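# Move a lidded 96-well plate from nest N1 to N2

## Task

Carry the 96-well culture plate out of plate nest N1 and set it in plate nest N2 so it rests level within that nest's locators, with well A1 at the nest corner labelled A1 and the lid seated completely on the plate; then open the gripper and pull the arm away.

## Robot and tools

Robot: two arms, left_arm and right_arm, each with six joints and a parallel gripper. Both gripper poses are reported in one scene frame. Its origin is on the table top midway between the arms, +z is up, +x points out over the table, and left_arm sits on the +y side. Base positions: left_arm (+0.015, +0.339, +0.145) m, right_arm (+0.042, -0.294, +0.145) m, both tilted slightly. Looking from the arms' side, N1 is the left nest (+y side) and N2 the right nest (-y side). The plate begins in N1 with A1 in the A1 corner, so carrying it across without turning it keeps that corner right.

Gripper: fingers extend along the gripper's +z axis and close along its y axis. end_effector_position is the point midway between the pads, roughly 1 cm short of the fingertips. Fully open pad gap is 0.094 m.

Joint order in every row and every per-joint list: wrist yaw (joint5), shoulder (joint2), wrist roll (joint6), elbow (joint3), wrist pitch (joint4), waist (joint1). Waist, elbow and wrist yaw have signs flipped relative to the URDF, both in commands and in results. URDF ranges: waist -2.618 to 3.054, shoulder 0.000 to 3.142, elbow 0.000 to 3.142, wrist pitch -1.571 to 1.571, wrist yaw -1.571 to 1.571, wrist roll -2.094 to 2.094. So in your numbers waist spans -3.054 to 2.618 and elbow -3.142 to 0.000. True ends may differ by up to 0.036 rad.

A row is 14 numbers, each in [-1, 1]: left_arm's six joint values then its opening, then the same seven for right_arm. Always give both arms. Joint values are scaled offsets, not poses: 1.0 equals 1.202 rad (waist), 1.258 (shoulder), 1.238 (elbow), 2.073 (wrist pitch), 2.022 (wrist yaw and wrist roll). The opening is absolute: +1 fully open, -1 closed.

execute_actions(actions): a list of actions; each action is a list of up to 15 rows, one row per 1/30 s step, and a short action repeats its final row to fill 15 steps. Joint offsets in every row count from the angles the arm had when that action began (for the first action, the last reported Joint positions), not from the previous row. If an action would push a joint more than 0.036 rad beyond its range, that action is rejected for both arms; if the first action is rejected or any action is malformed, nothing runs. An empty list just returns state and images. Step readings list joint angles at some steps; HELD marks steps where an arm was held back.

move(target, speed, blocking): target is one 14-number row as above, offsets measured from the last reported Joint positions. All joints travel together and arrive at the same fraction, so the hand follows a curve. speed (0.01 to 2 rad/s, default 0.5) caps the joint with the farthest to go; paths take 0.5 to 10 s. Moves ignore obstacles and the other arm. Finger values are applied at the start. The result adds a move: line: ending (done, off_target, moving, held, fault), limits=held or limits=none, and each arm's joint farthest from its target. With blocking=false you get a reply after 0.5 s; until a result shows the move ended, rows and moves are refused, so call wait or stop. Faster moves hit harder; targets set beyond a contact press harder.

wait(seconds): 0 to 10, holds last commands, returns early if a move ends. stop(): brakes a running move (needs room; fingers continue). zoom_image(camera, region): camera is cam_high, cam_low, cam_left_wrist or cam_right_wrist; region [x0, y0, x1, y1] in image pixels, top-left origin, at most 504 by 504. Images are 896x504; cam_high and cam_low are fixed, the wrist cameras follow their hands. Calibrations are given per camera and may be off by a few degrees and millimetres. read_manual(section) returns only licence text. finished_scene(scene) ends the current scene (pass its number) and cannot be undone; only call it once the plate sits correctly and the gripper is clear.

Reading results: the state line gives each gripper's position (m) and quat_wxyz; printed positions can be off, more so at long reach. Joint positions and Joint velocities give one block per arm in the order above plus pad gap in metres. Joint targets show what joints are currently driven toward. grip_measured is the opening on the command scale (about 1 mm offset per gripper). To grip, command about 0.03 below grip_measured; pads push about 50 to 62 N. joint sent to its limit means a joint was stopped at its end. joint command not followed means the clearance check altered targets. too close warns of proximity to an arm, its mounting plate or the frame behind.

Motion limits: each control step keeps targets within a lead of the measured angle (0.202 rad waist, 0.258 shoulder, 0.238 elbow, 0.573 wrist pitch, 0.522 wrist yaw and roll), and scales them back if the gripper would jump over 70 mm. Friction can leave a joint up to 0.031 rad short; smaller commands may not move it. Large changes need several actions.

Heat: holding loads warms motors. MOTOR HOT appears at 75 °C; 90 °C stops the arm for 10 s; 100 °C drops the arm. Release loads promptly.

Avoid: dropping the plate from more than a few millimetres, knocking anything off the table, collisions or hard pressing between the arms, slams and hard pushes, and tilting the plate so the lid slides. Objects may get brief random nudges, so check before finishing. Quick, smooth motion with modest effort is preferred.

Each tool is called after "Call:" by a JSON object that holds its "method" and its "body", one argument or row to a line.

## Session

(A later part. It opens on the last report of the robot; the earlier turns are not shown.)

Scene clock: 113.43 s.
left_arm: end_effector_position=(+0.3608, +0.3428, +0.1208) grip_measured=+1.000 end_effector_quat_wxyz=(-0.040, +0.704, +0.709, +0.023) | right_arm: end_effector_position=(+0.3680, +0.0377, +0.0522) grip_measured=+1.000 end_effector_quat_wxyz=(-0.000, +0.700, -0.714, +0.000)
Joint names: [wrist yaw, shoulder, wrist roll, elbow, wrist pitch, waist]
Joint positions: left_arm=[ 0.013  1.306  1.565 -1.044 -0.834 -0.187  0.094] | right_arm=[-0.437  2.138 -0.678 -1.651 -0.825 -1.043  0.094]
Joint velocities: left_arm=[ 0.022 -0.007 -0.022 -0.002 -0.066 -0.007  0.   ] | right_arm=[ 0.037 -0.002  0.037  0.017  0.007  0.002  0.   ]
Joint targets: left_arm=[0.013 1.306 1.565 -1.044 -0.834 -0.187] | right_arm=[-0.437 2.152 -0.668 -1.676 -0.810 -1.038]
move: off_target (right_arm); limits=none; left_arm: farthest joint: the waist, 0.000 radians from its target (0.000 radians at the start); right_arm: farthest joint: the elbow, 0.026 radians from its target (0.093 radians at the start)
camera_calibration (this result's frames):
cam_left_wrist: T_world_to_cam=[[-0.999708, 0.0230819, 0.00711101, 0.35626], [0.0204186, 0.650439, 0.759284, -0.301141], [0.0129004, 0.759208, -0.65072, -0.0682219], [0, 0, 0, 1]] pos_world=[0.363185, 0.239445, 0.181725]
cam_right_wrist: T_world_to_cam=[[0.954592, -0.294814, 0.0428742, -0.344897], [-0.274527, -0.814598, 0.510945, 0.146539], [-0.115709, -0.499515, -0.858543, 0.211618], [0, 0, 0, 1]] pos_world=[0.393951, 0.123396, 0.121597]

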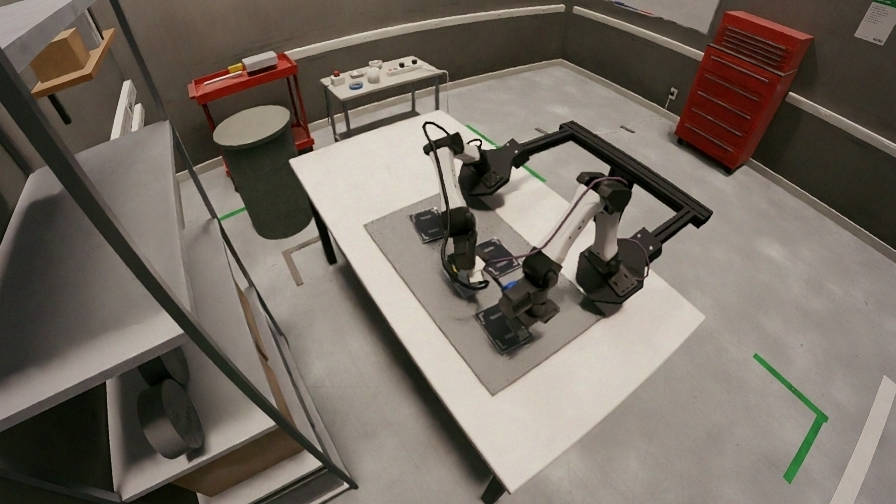

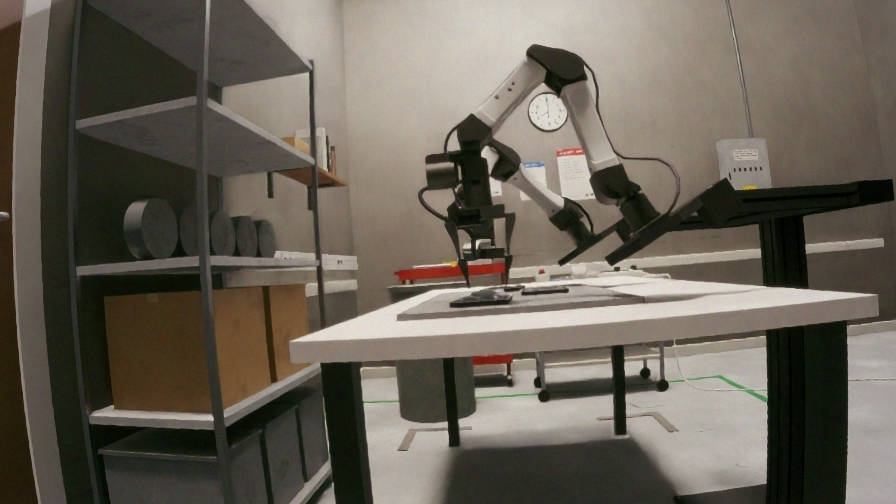

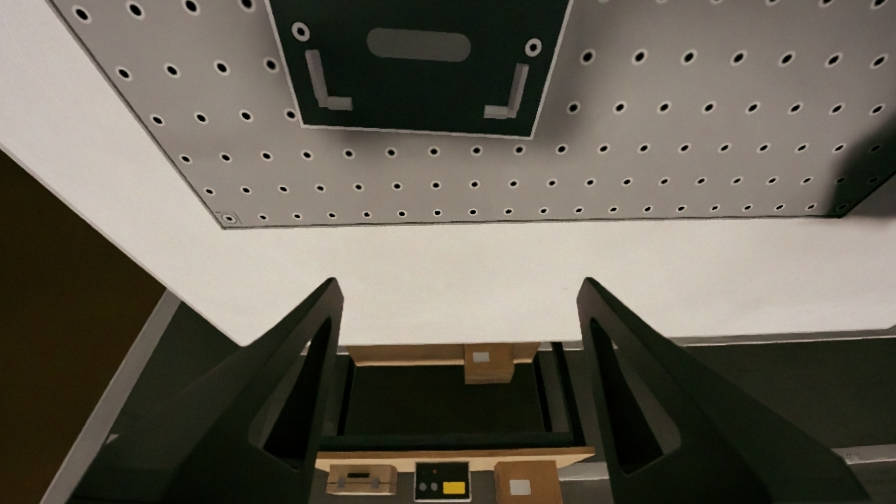

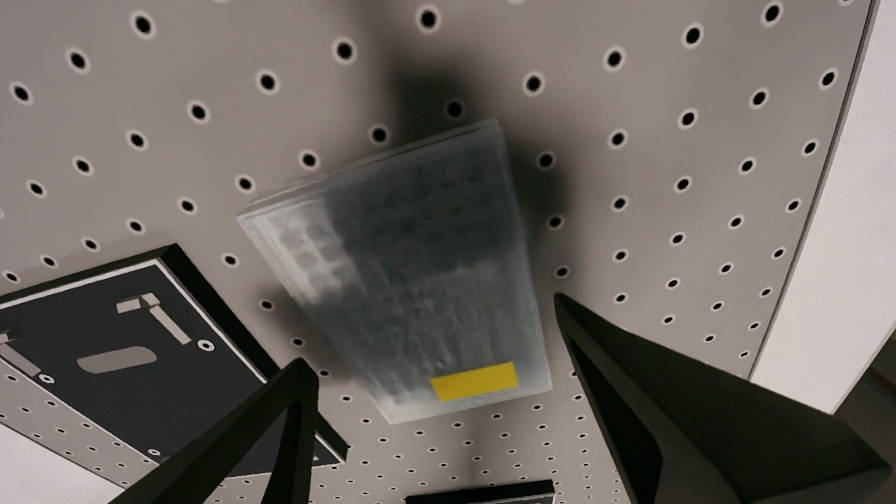

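Call:
{"method": "move", "body": {
  "target": [0,0,0,0,0,0,1, 0.005,0.036,-0.012,0.03,0.036,0.018,1],
  "speed": 0.1
}}

Scene clock: 120.63 s.
left_arm: end_effector_position=(+0.3608, +0.3428, +0.1208) grip_measured=+1.000 end_effector_quat_wxyz=(-0.040, +0.704, +0.709, +0.023) | right_arm: end_effector_position=(+0.3678, +0.0384, +0.0336) grip_measured=+1.000 end_effector_quat_wxyz=(-0.002, +0.698, -0.716, +0.002)
Joint names: [wrist yaw, shoulder, wrist roll, elbow, wrist pitch, waist]
Joint positions: left_arm=[ 0.013  1.306  1.565 -1.044 -0.834 -0.187  0.094] | right_arm=[-0.437  2.171 -0.691 -1.633 -0.765 -1.027  0.094]
Joint velocities: left_arm=[ 0.022  0.007 -0.051  0.007 -0.007  0.007  0.   ] | right_arm=[-0.095  0.007  0.037  0.007 -0.007  0.007  0.   ]
Joint targets: left_arm=[0.013 1.306 1.565 -1.044 -0.834 -0.187] | right_arm=[-0.427 2.183 -0.702 -1.614 -0.750 -1.021]
move: done; limits=none; left_arm: farthest joint: the waist, 0.000 radians from its target (0.000 radians at the start); right_arm: farthest joint: the elbow, 0.019 radians from its target (0.037 radians at the start)
camera_calibration (this result's frames):
cam_left_wrist: T_world_to_cam=[[-0.999708, 0.0230819, 0.00711101, 0.35626], [0.0204186, 0.650439, 0.759284, -0.301141], [0.0129004, 0.759208, -0.65072, -0.0682219], [0, 0, 0, 1]] pos_world=[0.363185, 0.239445, 0.181725]
cam_right_wrist: T_world_to_cam=[[0.952861, -0.299668, 0.0474893, -0.343049], [-0.281028, -0.8127, 0.510432, 0.158863], [-0.114366, -0.499717, -0.858606, 0.195467], [0, 0, 0, 1]] pos_world=[0.393878, 0.123986, 0.103032]

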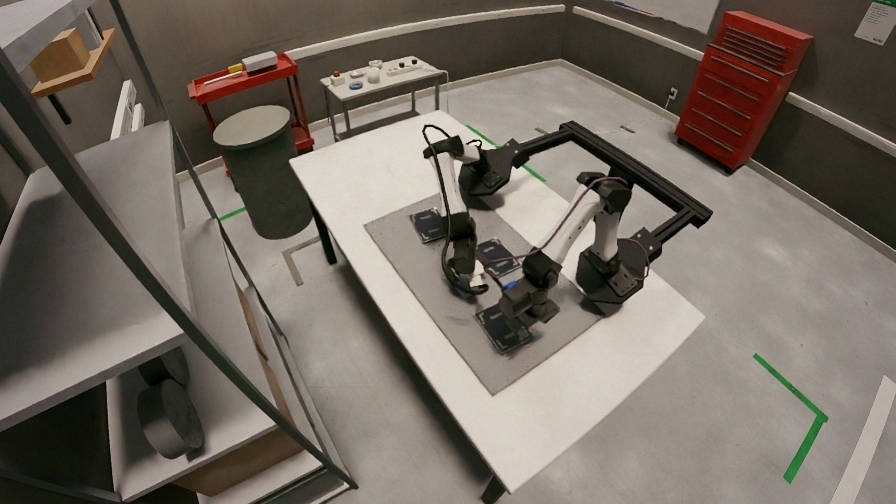

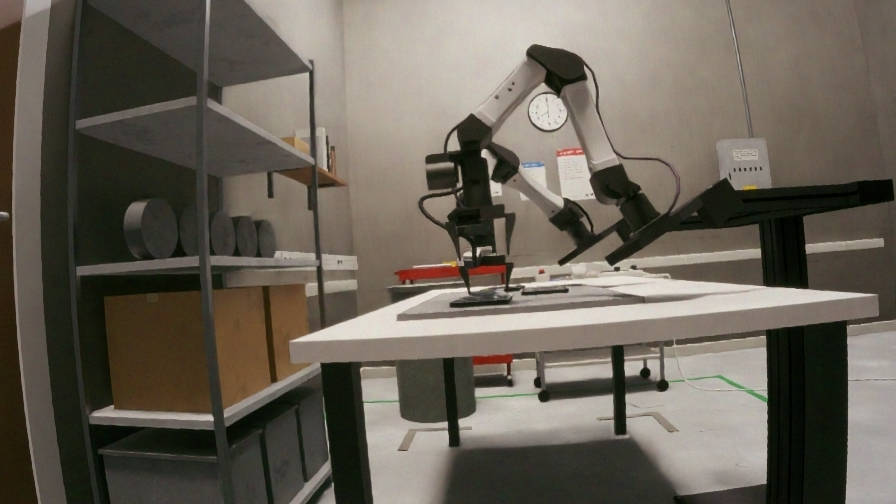

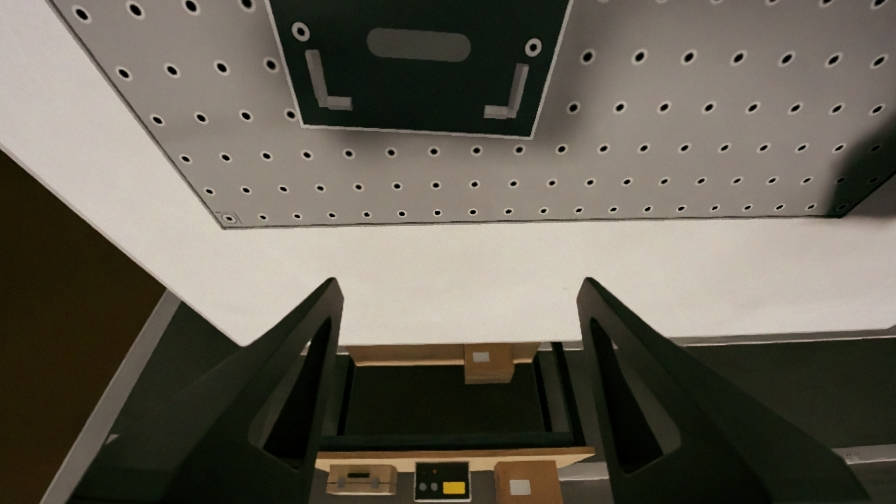

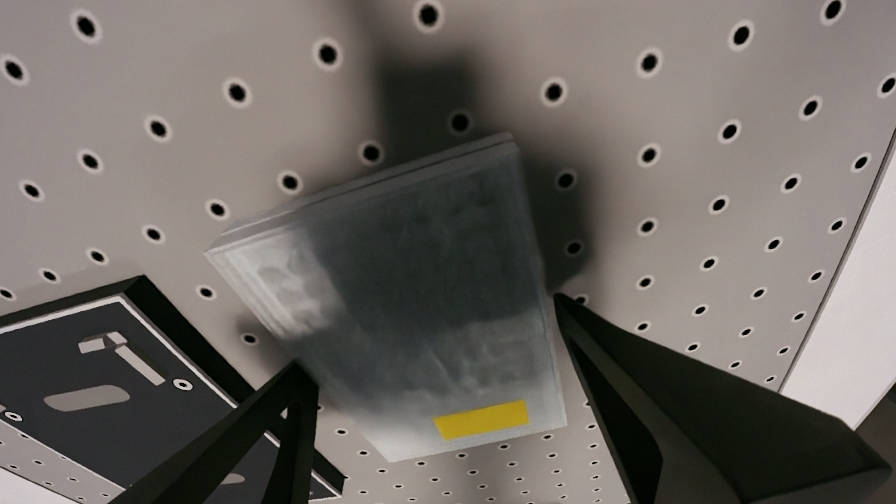

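Call:
{"method": "move", "body": {
  "target": [0,0,0,0,0,0,1, 0,0.022,0.012,0,0.012,0,1],
  "speed": 0.05
}}

Call:
{"method": "move", "body": {
  "target": [0,0,0,0,0,0,1, 0,0,0,0,0,0,0.75]
}}

Scene clock: 125.10 s.
left_arm: end_effector_position=(+0.3608, +0.3428, +0.1208) grip_measured=+1.000 end_effector_quat_wxyz=(-0.040, +0.704, +0.709, +0.023) | right_arm: end_effector_position=(+0.3656, +0.0396, +0.0282) grip_measured=+1.000 end_effector_quat_wxyz=(+0.000, +0.695, -0.719, +0.002)
Joint names: [wrist yaw, shoulder, wrist roll, elbow, wrist pitch, waist]
Joint positions: left_arm=[ 0.013  1.306  1.565 -1.044 -0.834 -0.187  0.094] | right_arm=[-0.437  2.186 -0.678 -1.633 -0.754 -1.027  0.094]
Joint velocities: left_arm=[-0.022  0.007  0.007  0.002  0.022 -0.012  0.   ] | right_arm=[-0.066  0.007 -0.051 -0.002 -0.007 -0.002  0.   ]
Joint targets: left_arm=[0.013 1.306 1.565 -1.044 -0.834 -0.187] | right_arm=[-0.437 2.199 -0.666 -1.633 -0.740 -1.027]
move: done; limits=none; left_arm: farthest joint: the waist, 0.000 radians from its target (0.000 radians at the start); right_arm: farthest joint: the wrist pitch, 0.014 radians from its target (0.024 radians at the start)
camera_calibration (this result's frames):
cam_left_wrist: T_world_to_cam=[[-0.999708, 0.0230819, 0.00711101, 0.35626], [0.0204186, 0.650439, 0.759284, -0.301141], [0.0129004, 0.759208, -0.65072, -0.0682219], [0, 0, 0, 1]] pos_world=[0.363185, 0.239445, 0.181725]
cam_right_wrist: T_world_to_cam=[[0.949795, -0.309473, 0.0460019, -0.338736], [-0.288229, -0.808278, 0.513431, 0.164447], [-0.121711, -0.500913, -0.856897, 0.19386], [0, 0, 0, 1]] pos_world=[0.392724, 0.125196, 0.0972683]

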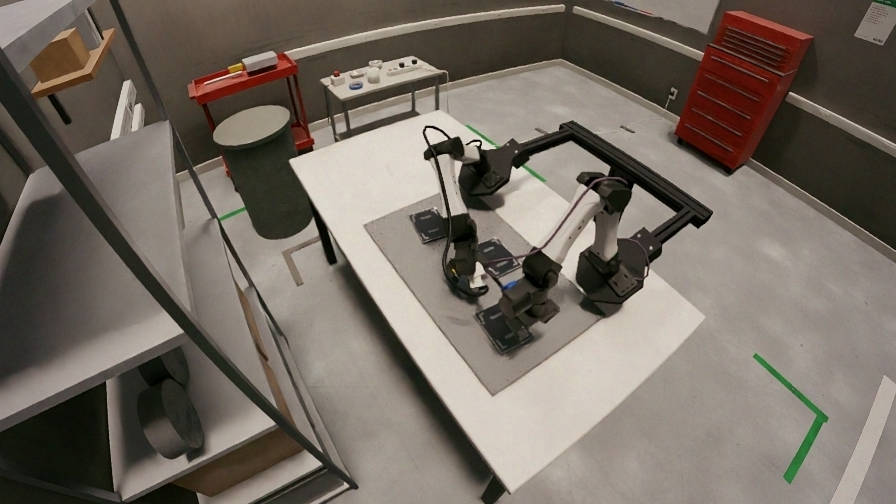

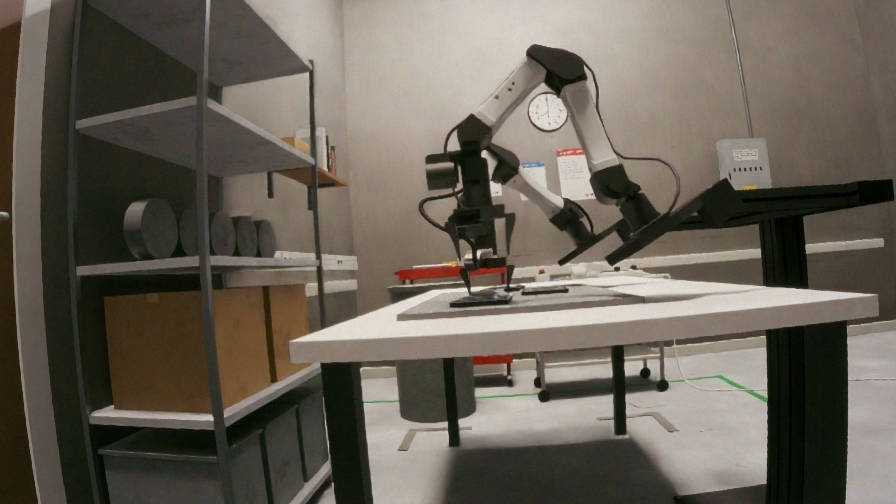

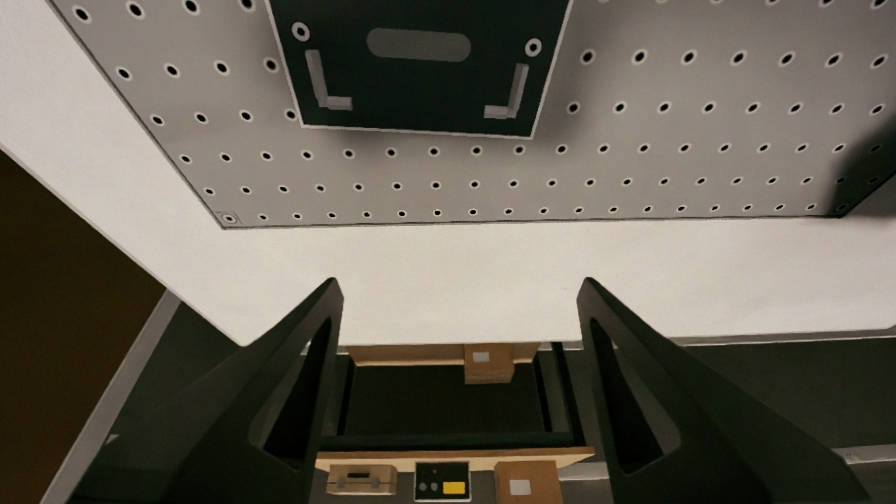

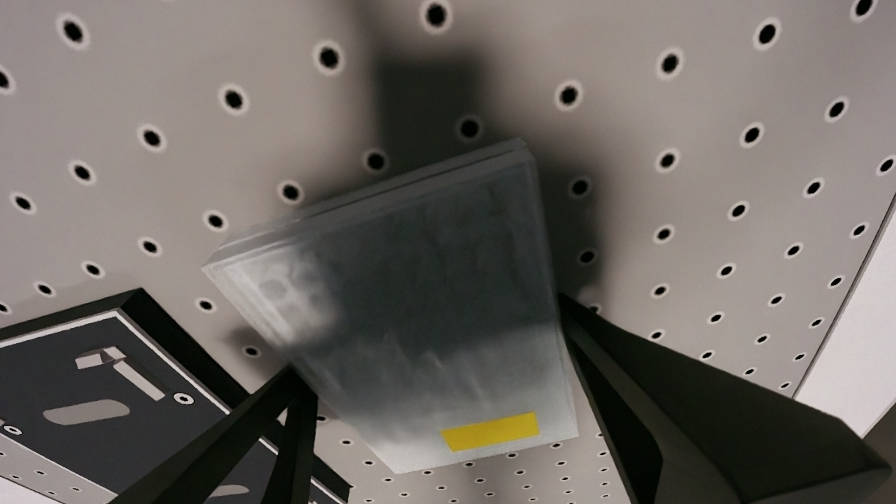

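Scene clock: 125.60 s.
left_arm: end_effector_position=(+0.3608, +0.3428, +0.1208) grip_measured=+1.000 end_effector_quat_wxyz=(-0.040, +0.704, +0.709, +0.023) | right_arm: end_effector_position=(+0.3655, +0.0397, +0.0282) grip_measured=+0.795 end_effector_quat_wxyz=(+0.000, +0.695, -0.719, +0.002)
Joint names: [wrist yaw, shoulder, wrist roll, elbow, wrist pitch, waist]
Joint positions: left_arm=[ 0.013  1.306  1.565 -1.044 -0.834 -0.187  0.094] | right_arm=[-0.437  2.186 -0.678 -1.633 -0.754 -1.027  0.084]
Joint velocities: left_arm=[ 0.037 -0.007 -0.022  0.022 -0.022  0.002  0.   ] | right_arm=[ 0.081  0.017  0.007  0.002 -0.037 -0.017 -0.001]
Joint targets: left_arm=[0.013 1.306 1.565 -1.044 -0.834 -0.187] | right_arm=[-0.437 2.186 -0.678 -1.633 -0.754 -1.027]
move: done; limits=none; left_arm: farthest joint: the waist, 0.000 radians from its target (0.000 radians at the start); right_arm: farthest joint: the waist, 0.000 radians from its target (0.000 radians at the start)
camera_calibration (this result's frames):
cam_left_wrist: T_world_to_cam=[[-0.999708, 0.0230819, 0.00711101, 0.35626], [0.0204186, 0.650439, 0.759284, -0.301141], [0.0129004, 0.759208, -0.65072, -0.0682219], [0, 0, 0, 1]] pos_world=[0.363185, 0.239445, 0.181725]
cam_right_wrist: T_world_to_cam=[[0.949808, -0.309485, 0.0456507, -0.338671], [-0.288081, -0.808406, 0.513312, 0.164422], [-0.121958, -0.500699, -0.856987, 0.19396], [0, 0, 0, 1]] pos_world=[0.392694, 0.125222, 0.0972816]

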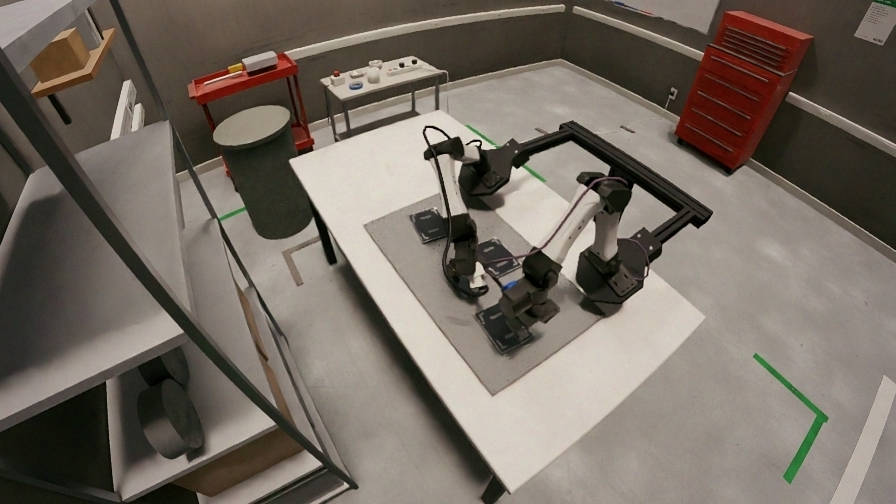

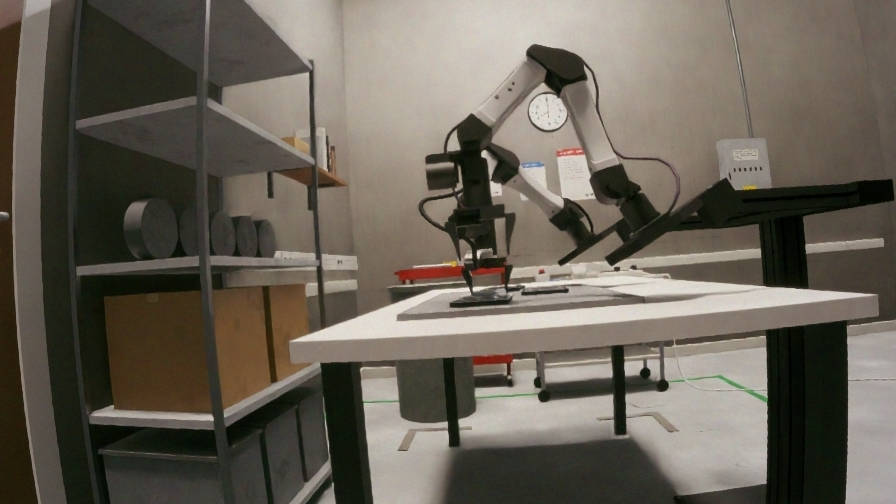

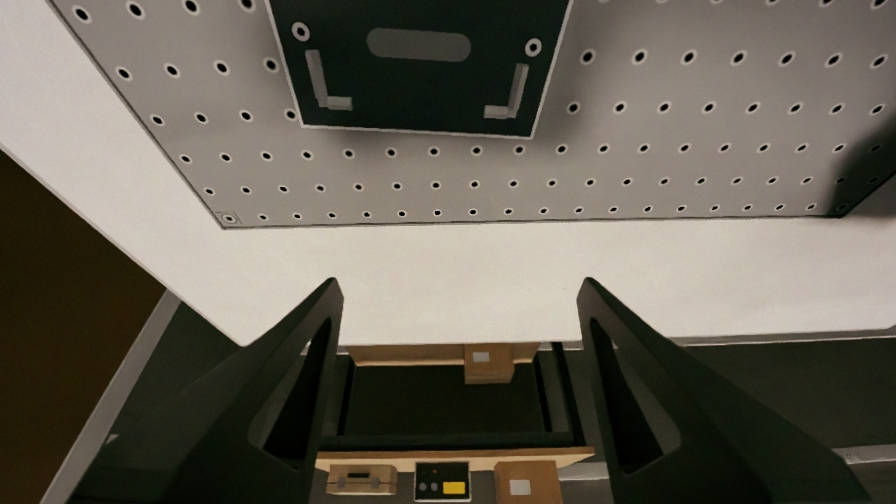

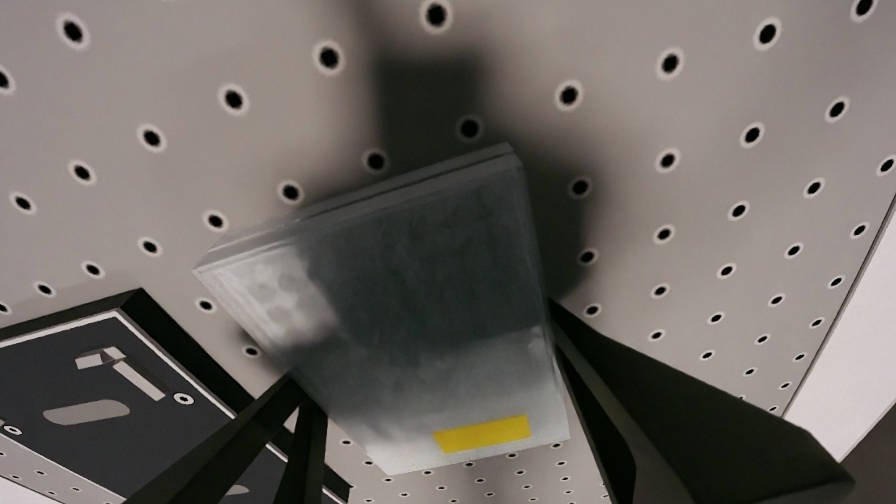

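Call:
{"method": "move", "body": {
  "target": [0,0,0,0,0,0,1, 0,-0.135,0,0.03,-0.066,-0.03,0.75],
  "speed": 0.2
}}

Scene clock: 131.97 s.
left_arm: end_effector_position=(+0.3608, +0.3428, +0.1208) grip_measured=+1.000 end_effector_quat_wxyz=(-0.040, +0.704, +0.709, +0.023) | right_arm: end_effector_position=(+0.3710, +0.0259, +0.0845) grip_measured=+0.795 end_effector_quat_wxyz=(-0.009, +0.701, -0.713, -0.002)
Joint names: [wrist yaw, shoulder, wrist roll, elbow, wrist pitch, waist]
Joint positions: left_arm=[ 0.013  1.306  1.565 -1.044 -0.834 -0.187  0.094] | right_arm=[-0.437  2.038 -0.678 -1.617 -0.876 -1.053  0.084]
Joint velocities: left_arm=[-0.051  0.007  0.022  0.007 -0.007  0.012  0.   ] | right_arm=[ 0.081 -0.007  0.007 -0.007 -0.007  0.027 -0.001]
Joint targets: left_arm=[0.013 1.306 1.565 -1.044 -0.834 -0.187] | right_arm=[-0.437 2.016 -0.678 -1.596 -0.892 -1.063]
move: off_target (right_arm); limits=none; left_arm: farthest joint: the waist, 0.000 radians from its target (0.000 radians at the start); right_arm: farthest joint: the shoulder, 0.021 radians from its target (0.169 radians at the start)
camera_calibration (this result's frames):
cam_left_wrist: T_world_to_cam=[[-0.999708, 0.0230819, 0.00711101, 0.35626], [0.0204186, 0.650439, 0.759284, -0.301141], [0.0129004, 0.759208, -0.65072, -0.0682219], [0, 0, 0, 1]] pos_world=[0.363185, 0.239445, 0.181725]
cam_right_wrist: T_world_to_cam=[[0.95498, -0.292898, 0.0471649, -0.353233], [-0.277012, -0.823443, 0.495183, 0.123811], [-0.106201, -0.485955, -0.867508, 0.230668], [0, 0, 0, 1]] pos_world=[0.396124, 0.110584, 0.155457]

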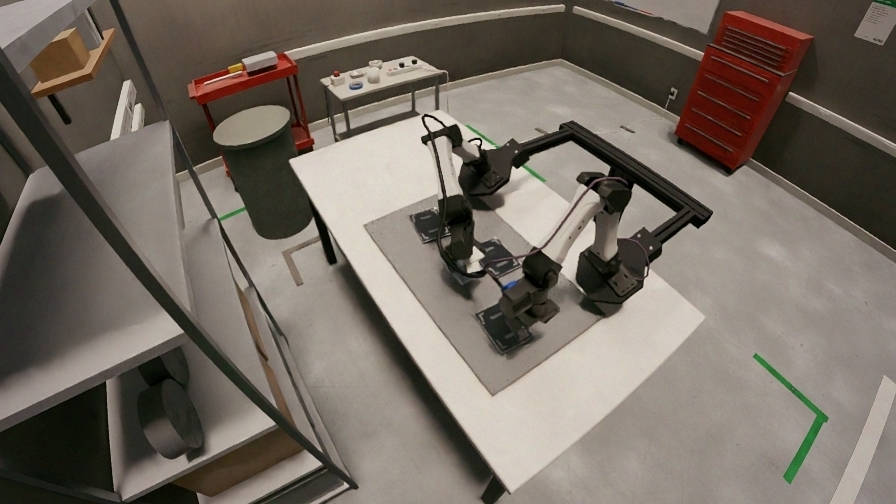

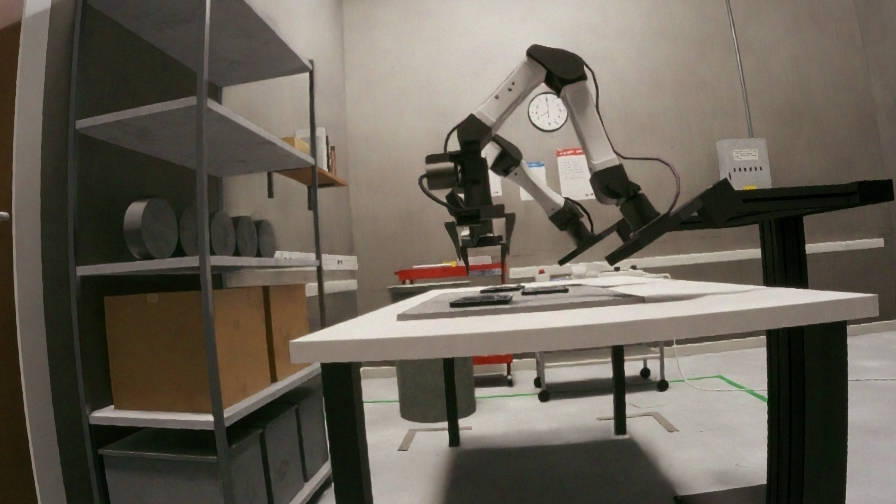

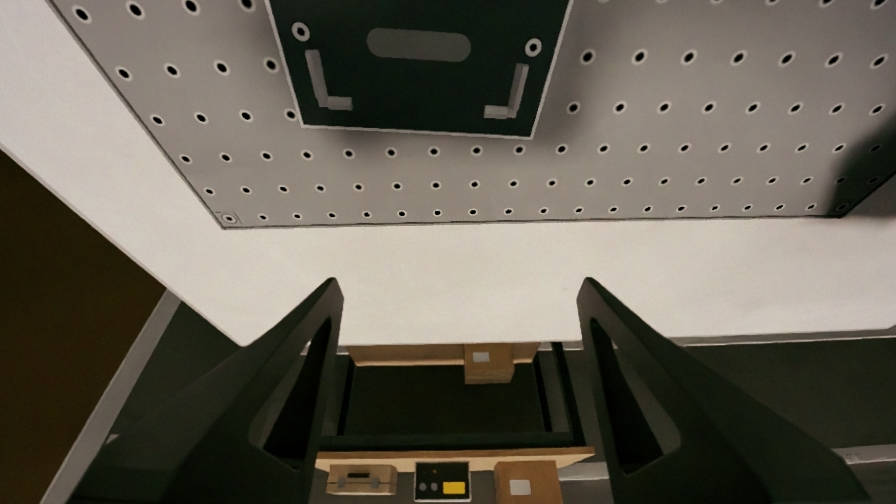

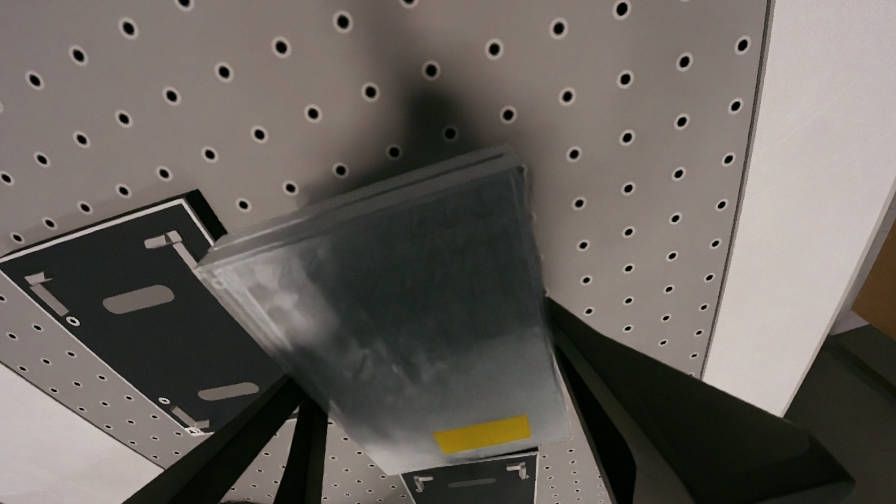

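Call:
{"method": "move", "body": {
  "target": [0,0,0,0,0,0,1, 0.146,-0.64,-0.303,0.71,0.125,0.645,0.75],
  "speed": 0.35
}}

Scene clock: 141.27 s.
left_arm: end_effector_position=(+0.3608, +0.3428, +0.1208) grip_measured=+1.000 end_effector_quat_wxyz=(-0.040, +0.704, +0.709, +0.023) | right_arm: end_effector_position=(+0.3321, -0.2703, +0.0791) grip_measured=+0.795 end_effector_quat_wxyz=(+0.018, +0.652, -0.758, -0.010)
Joint names: [wrist yaw, shoulder, wrist roll, elbow, wrist pitch, waist]
Joint positions: left_arm=[ 0.013  1.306  1.565 -1.044 -0.834 -0.187  0.094] | right_arm=[-0.152  1.256 -1.279 -0.757 -0.63  -0.285  0.084]
Joint velocities: left_arm=[-0.022  0.007 -0.022 -0.017 -0.007  0.007  0.   ] | right_arm=[-0.007  0.017 -0.007  0.002  0.007 -0.002 -0.   ]
Joint targets: left_arm=[0.013 1.306 1.565 -1.044 -0.834 -0.187] | right_arm=[-0.142 1.233 -1.291 -0.738 -0.616 -0.278]
move: off_target (right_arm); limits=none; left_arm: farthest joint: the waist, 0.000 radians from its target (0.000 radians at the start); right_arm: farthest joint: the shoulder, 0.023 radians from its target (0.805 radians at the start)
camera_calibration (this result's frames):
cam_left_wrist: T_world_to_cam=[[-0.999708, 0.0230819, 0.00711101, 0.35626], [0.0204186, 0.650439, 0.759284, -0.301141], [0.0129004, 0.759208, -0.65072, -0.0682219], [0, 0, 0, 1]] pos_world=[0.363185, 0.239445, 0.181725]
cam_right_wrist: T_world_to_cam=[[0.909403, -0.415802, 0.00969698, -0.417677], [-0.356738, -0.767812, 0.532168, -0.0896619], [-0.213831, -0.487414, -0.846584, 0.111638], [0, 0, 0, 1]] pos_world=[0.371722, -0.188101, 0.146276]

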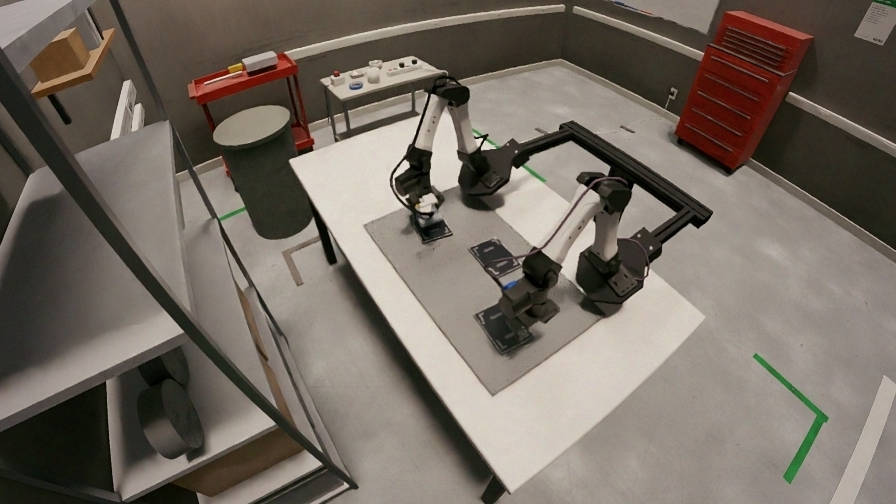

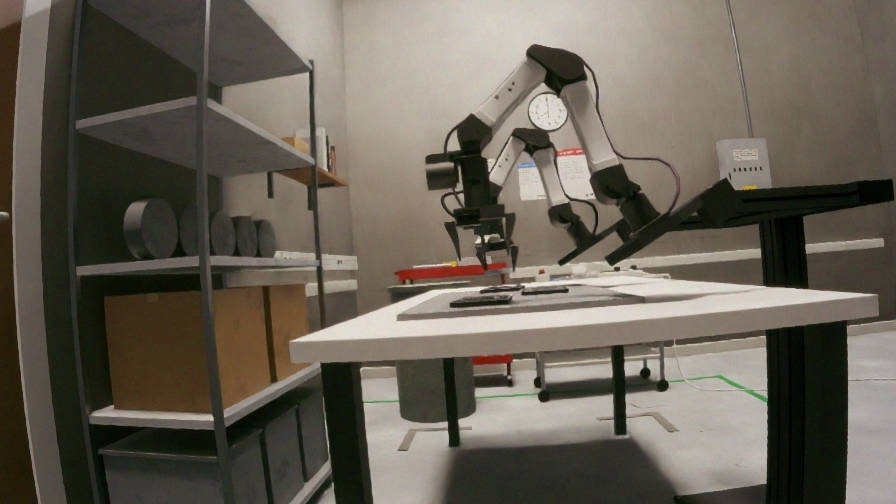

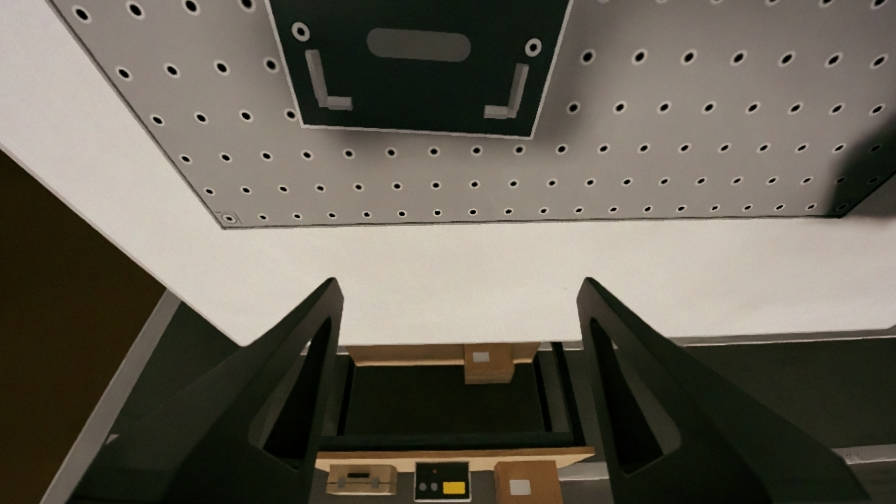

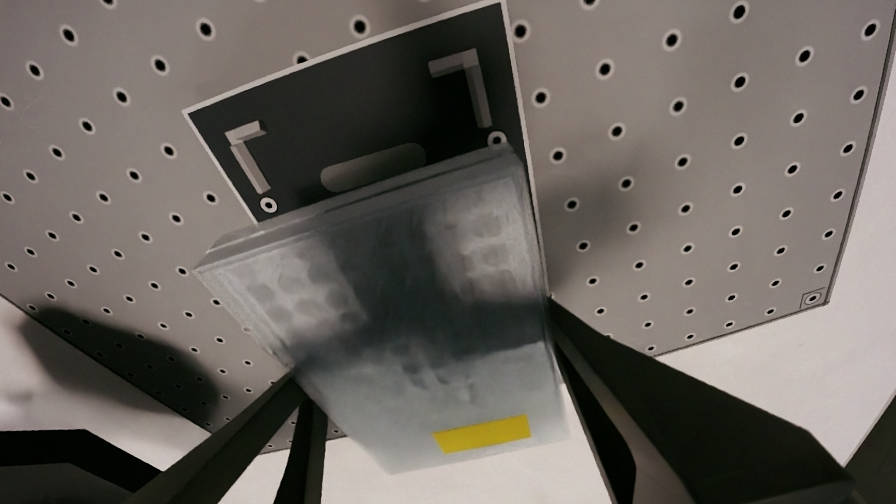

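Call:
{"method": "move", "body": {
  "target": [0,0,0,0,0,0,1, 0,0.066,0.019,0.088,0.11,-0.035,0.75],
  "speed": 0.15
}}

Scene clock: 150.03 s.
left_arm: end_effector_position=(+0.3608, +0.3428, +0.1208) grip_measured=+1.000 end_effector_quat_wxyz=(-0.040, +0.704, +0.709, +0.023) | right_arm: end_effector_position=(+0.3330, -0.2553, +0.0501) grip_measured=+0.795 end_effector_quat_wxyz=(-0.012, +0.650, -0.760, -0.001)
Joint names: [wrist yaw, shoulder, wrist roll, elbow, wrist pitch, waist]
Joint positions: left_arm=[ 0.013  1.306  1.565 -1.044 -0.834 -0.187  0.094] | right_arm=[-0.151  1.323 -1.252 -0.668 -0.418 -0.319  0.084]
Joint velocities: left_arm=[-0.007  0.007  0.037 -0.002  0.11  -0.002  0.   ] | right_arm=[ 0.022 -0.007 -0.037  0.007  0.066 -0.007  0.   ]
Joint targets: left_arm=[0.013 1.306 1.565 -1.044 -0.834 -0.187] | right_arm=[-0.152 1.338 -1.241 -0.648 -0.403 -0.327]
move: done; limits=none; left_arm: farthest joint: the waist, 0.000 radians from its target (0.000 radians at the start); right_arm: farthest joint: the elbow, 0.020 radians from its target (0.109 radians at the start)
camera_calibration (this result's frames):
cam_left_wrist: T_world_to_cam=[[-0.999708, 0.0230819, 0.00711101, 0.35626], [0.0204186, 0.650439, 0.759284, -0.301141], [0.0129004, 0.759208, -0.65072, -0.0682219], [0, 0, 0, 1]] pos_world=[0.363185, 0.239445, 0.181725]
cam_right_wrist: T_world_to_cam=[[0.905079, -0.422131, 0.0513523, -0.414265], [-0.390799, -0.778072, 0.491814, -0.0515976], [-0.167654, -0.465199, -0.869185, 0.0859434], [0, 0, 0, 1]] pos_world=[0.369187, -0.17504, 0.121351]

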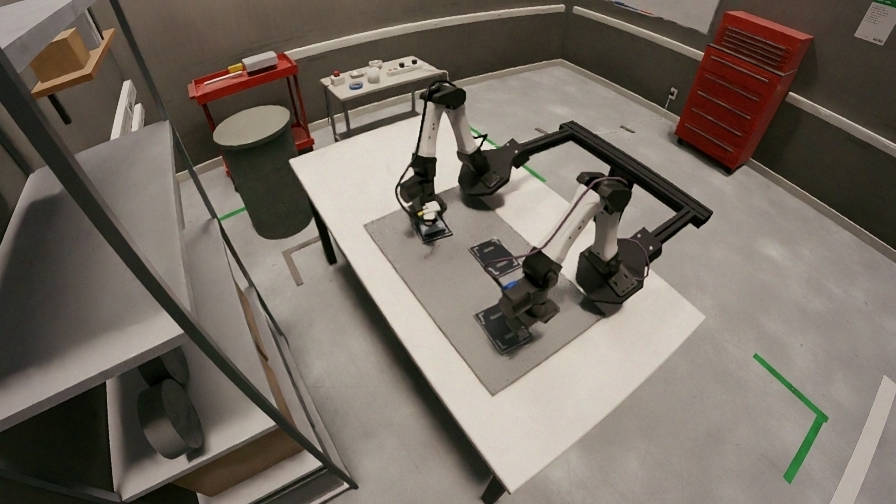

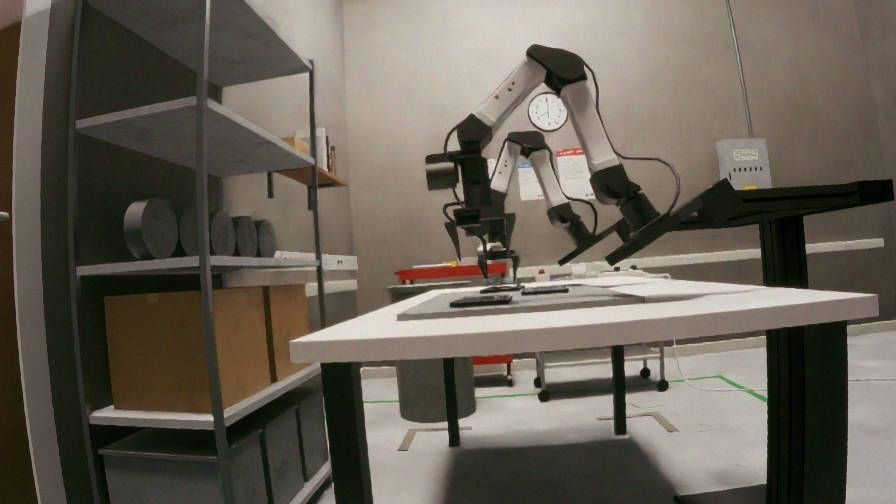

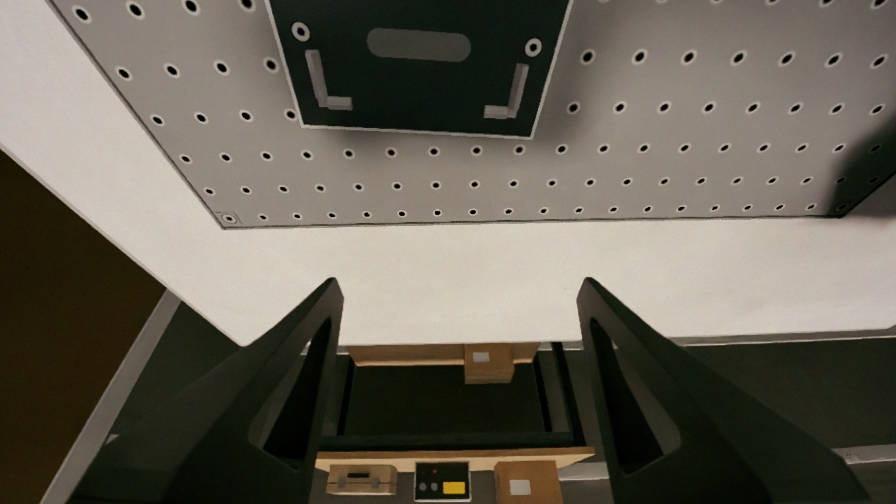

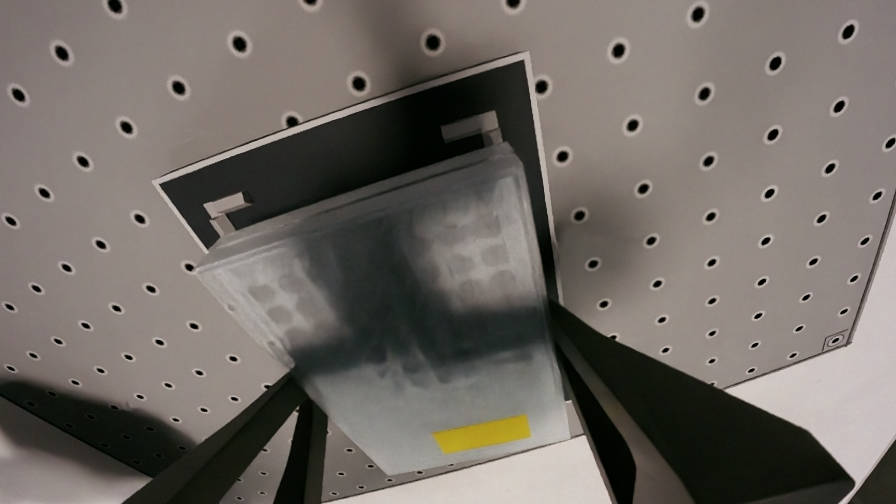

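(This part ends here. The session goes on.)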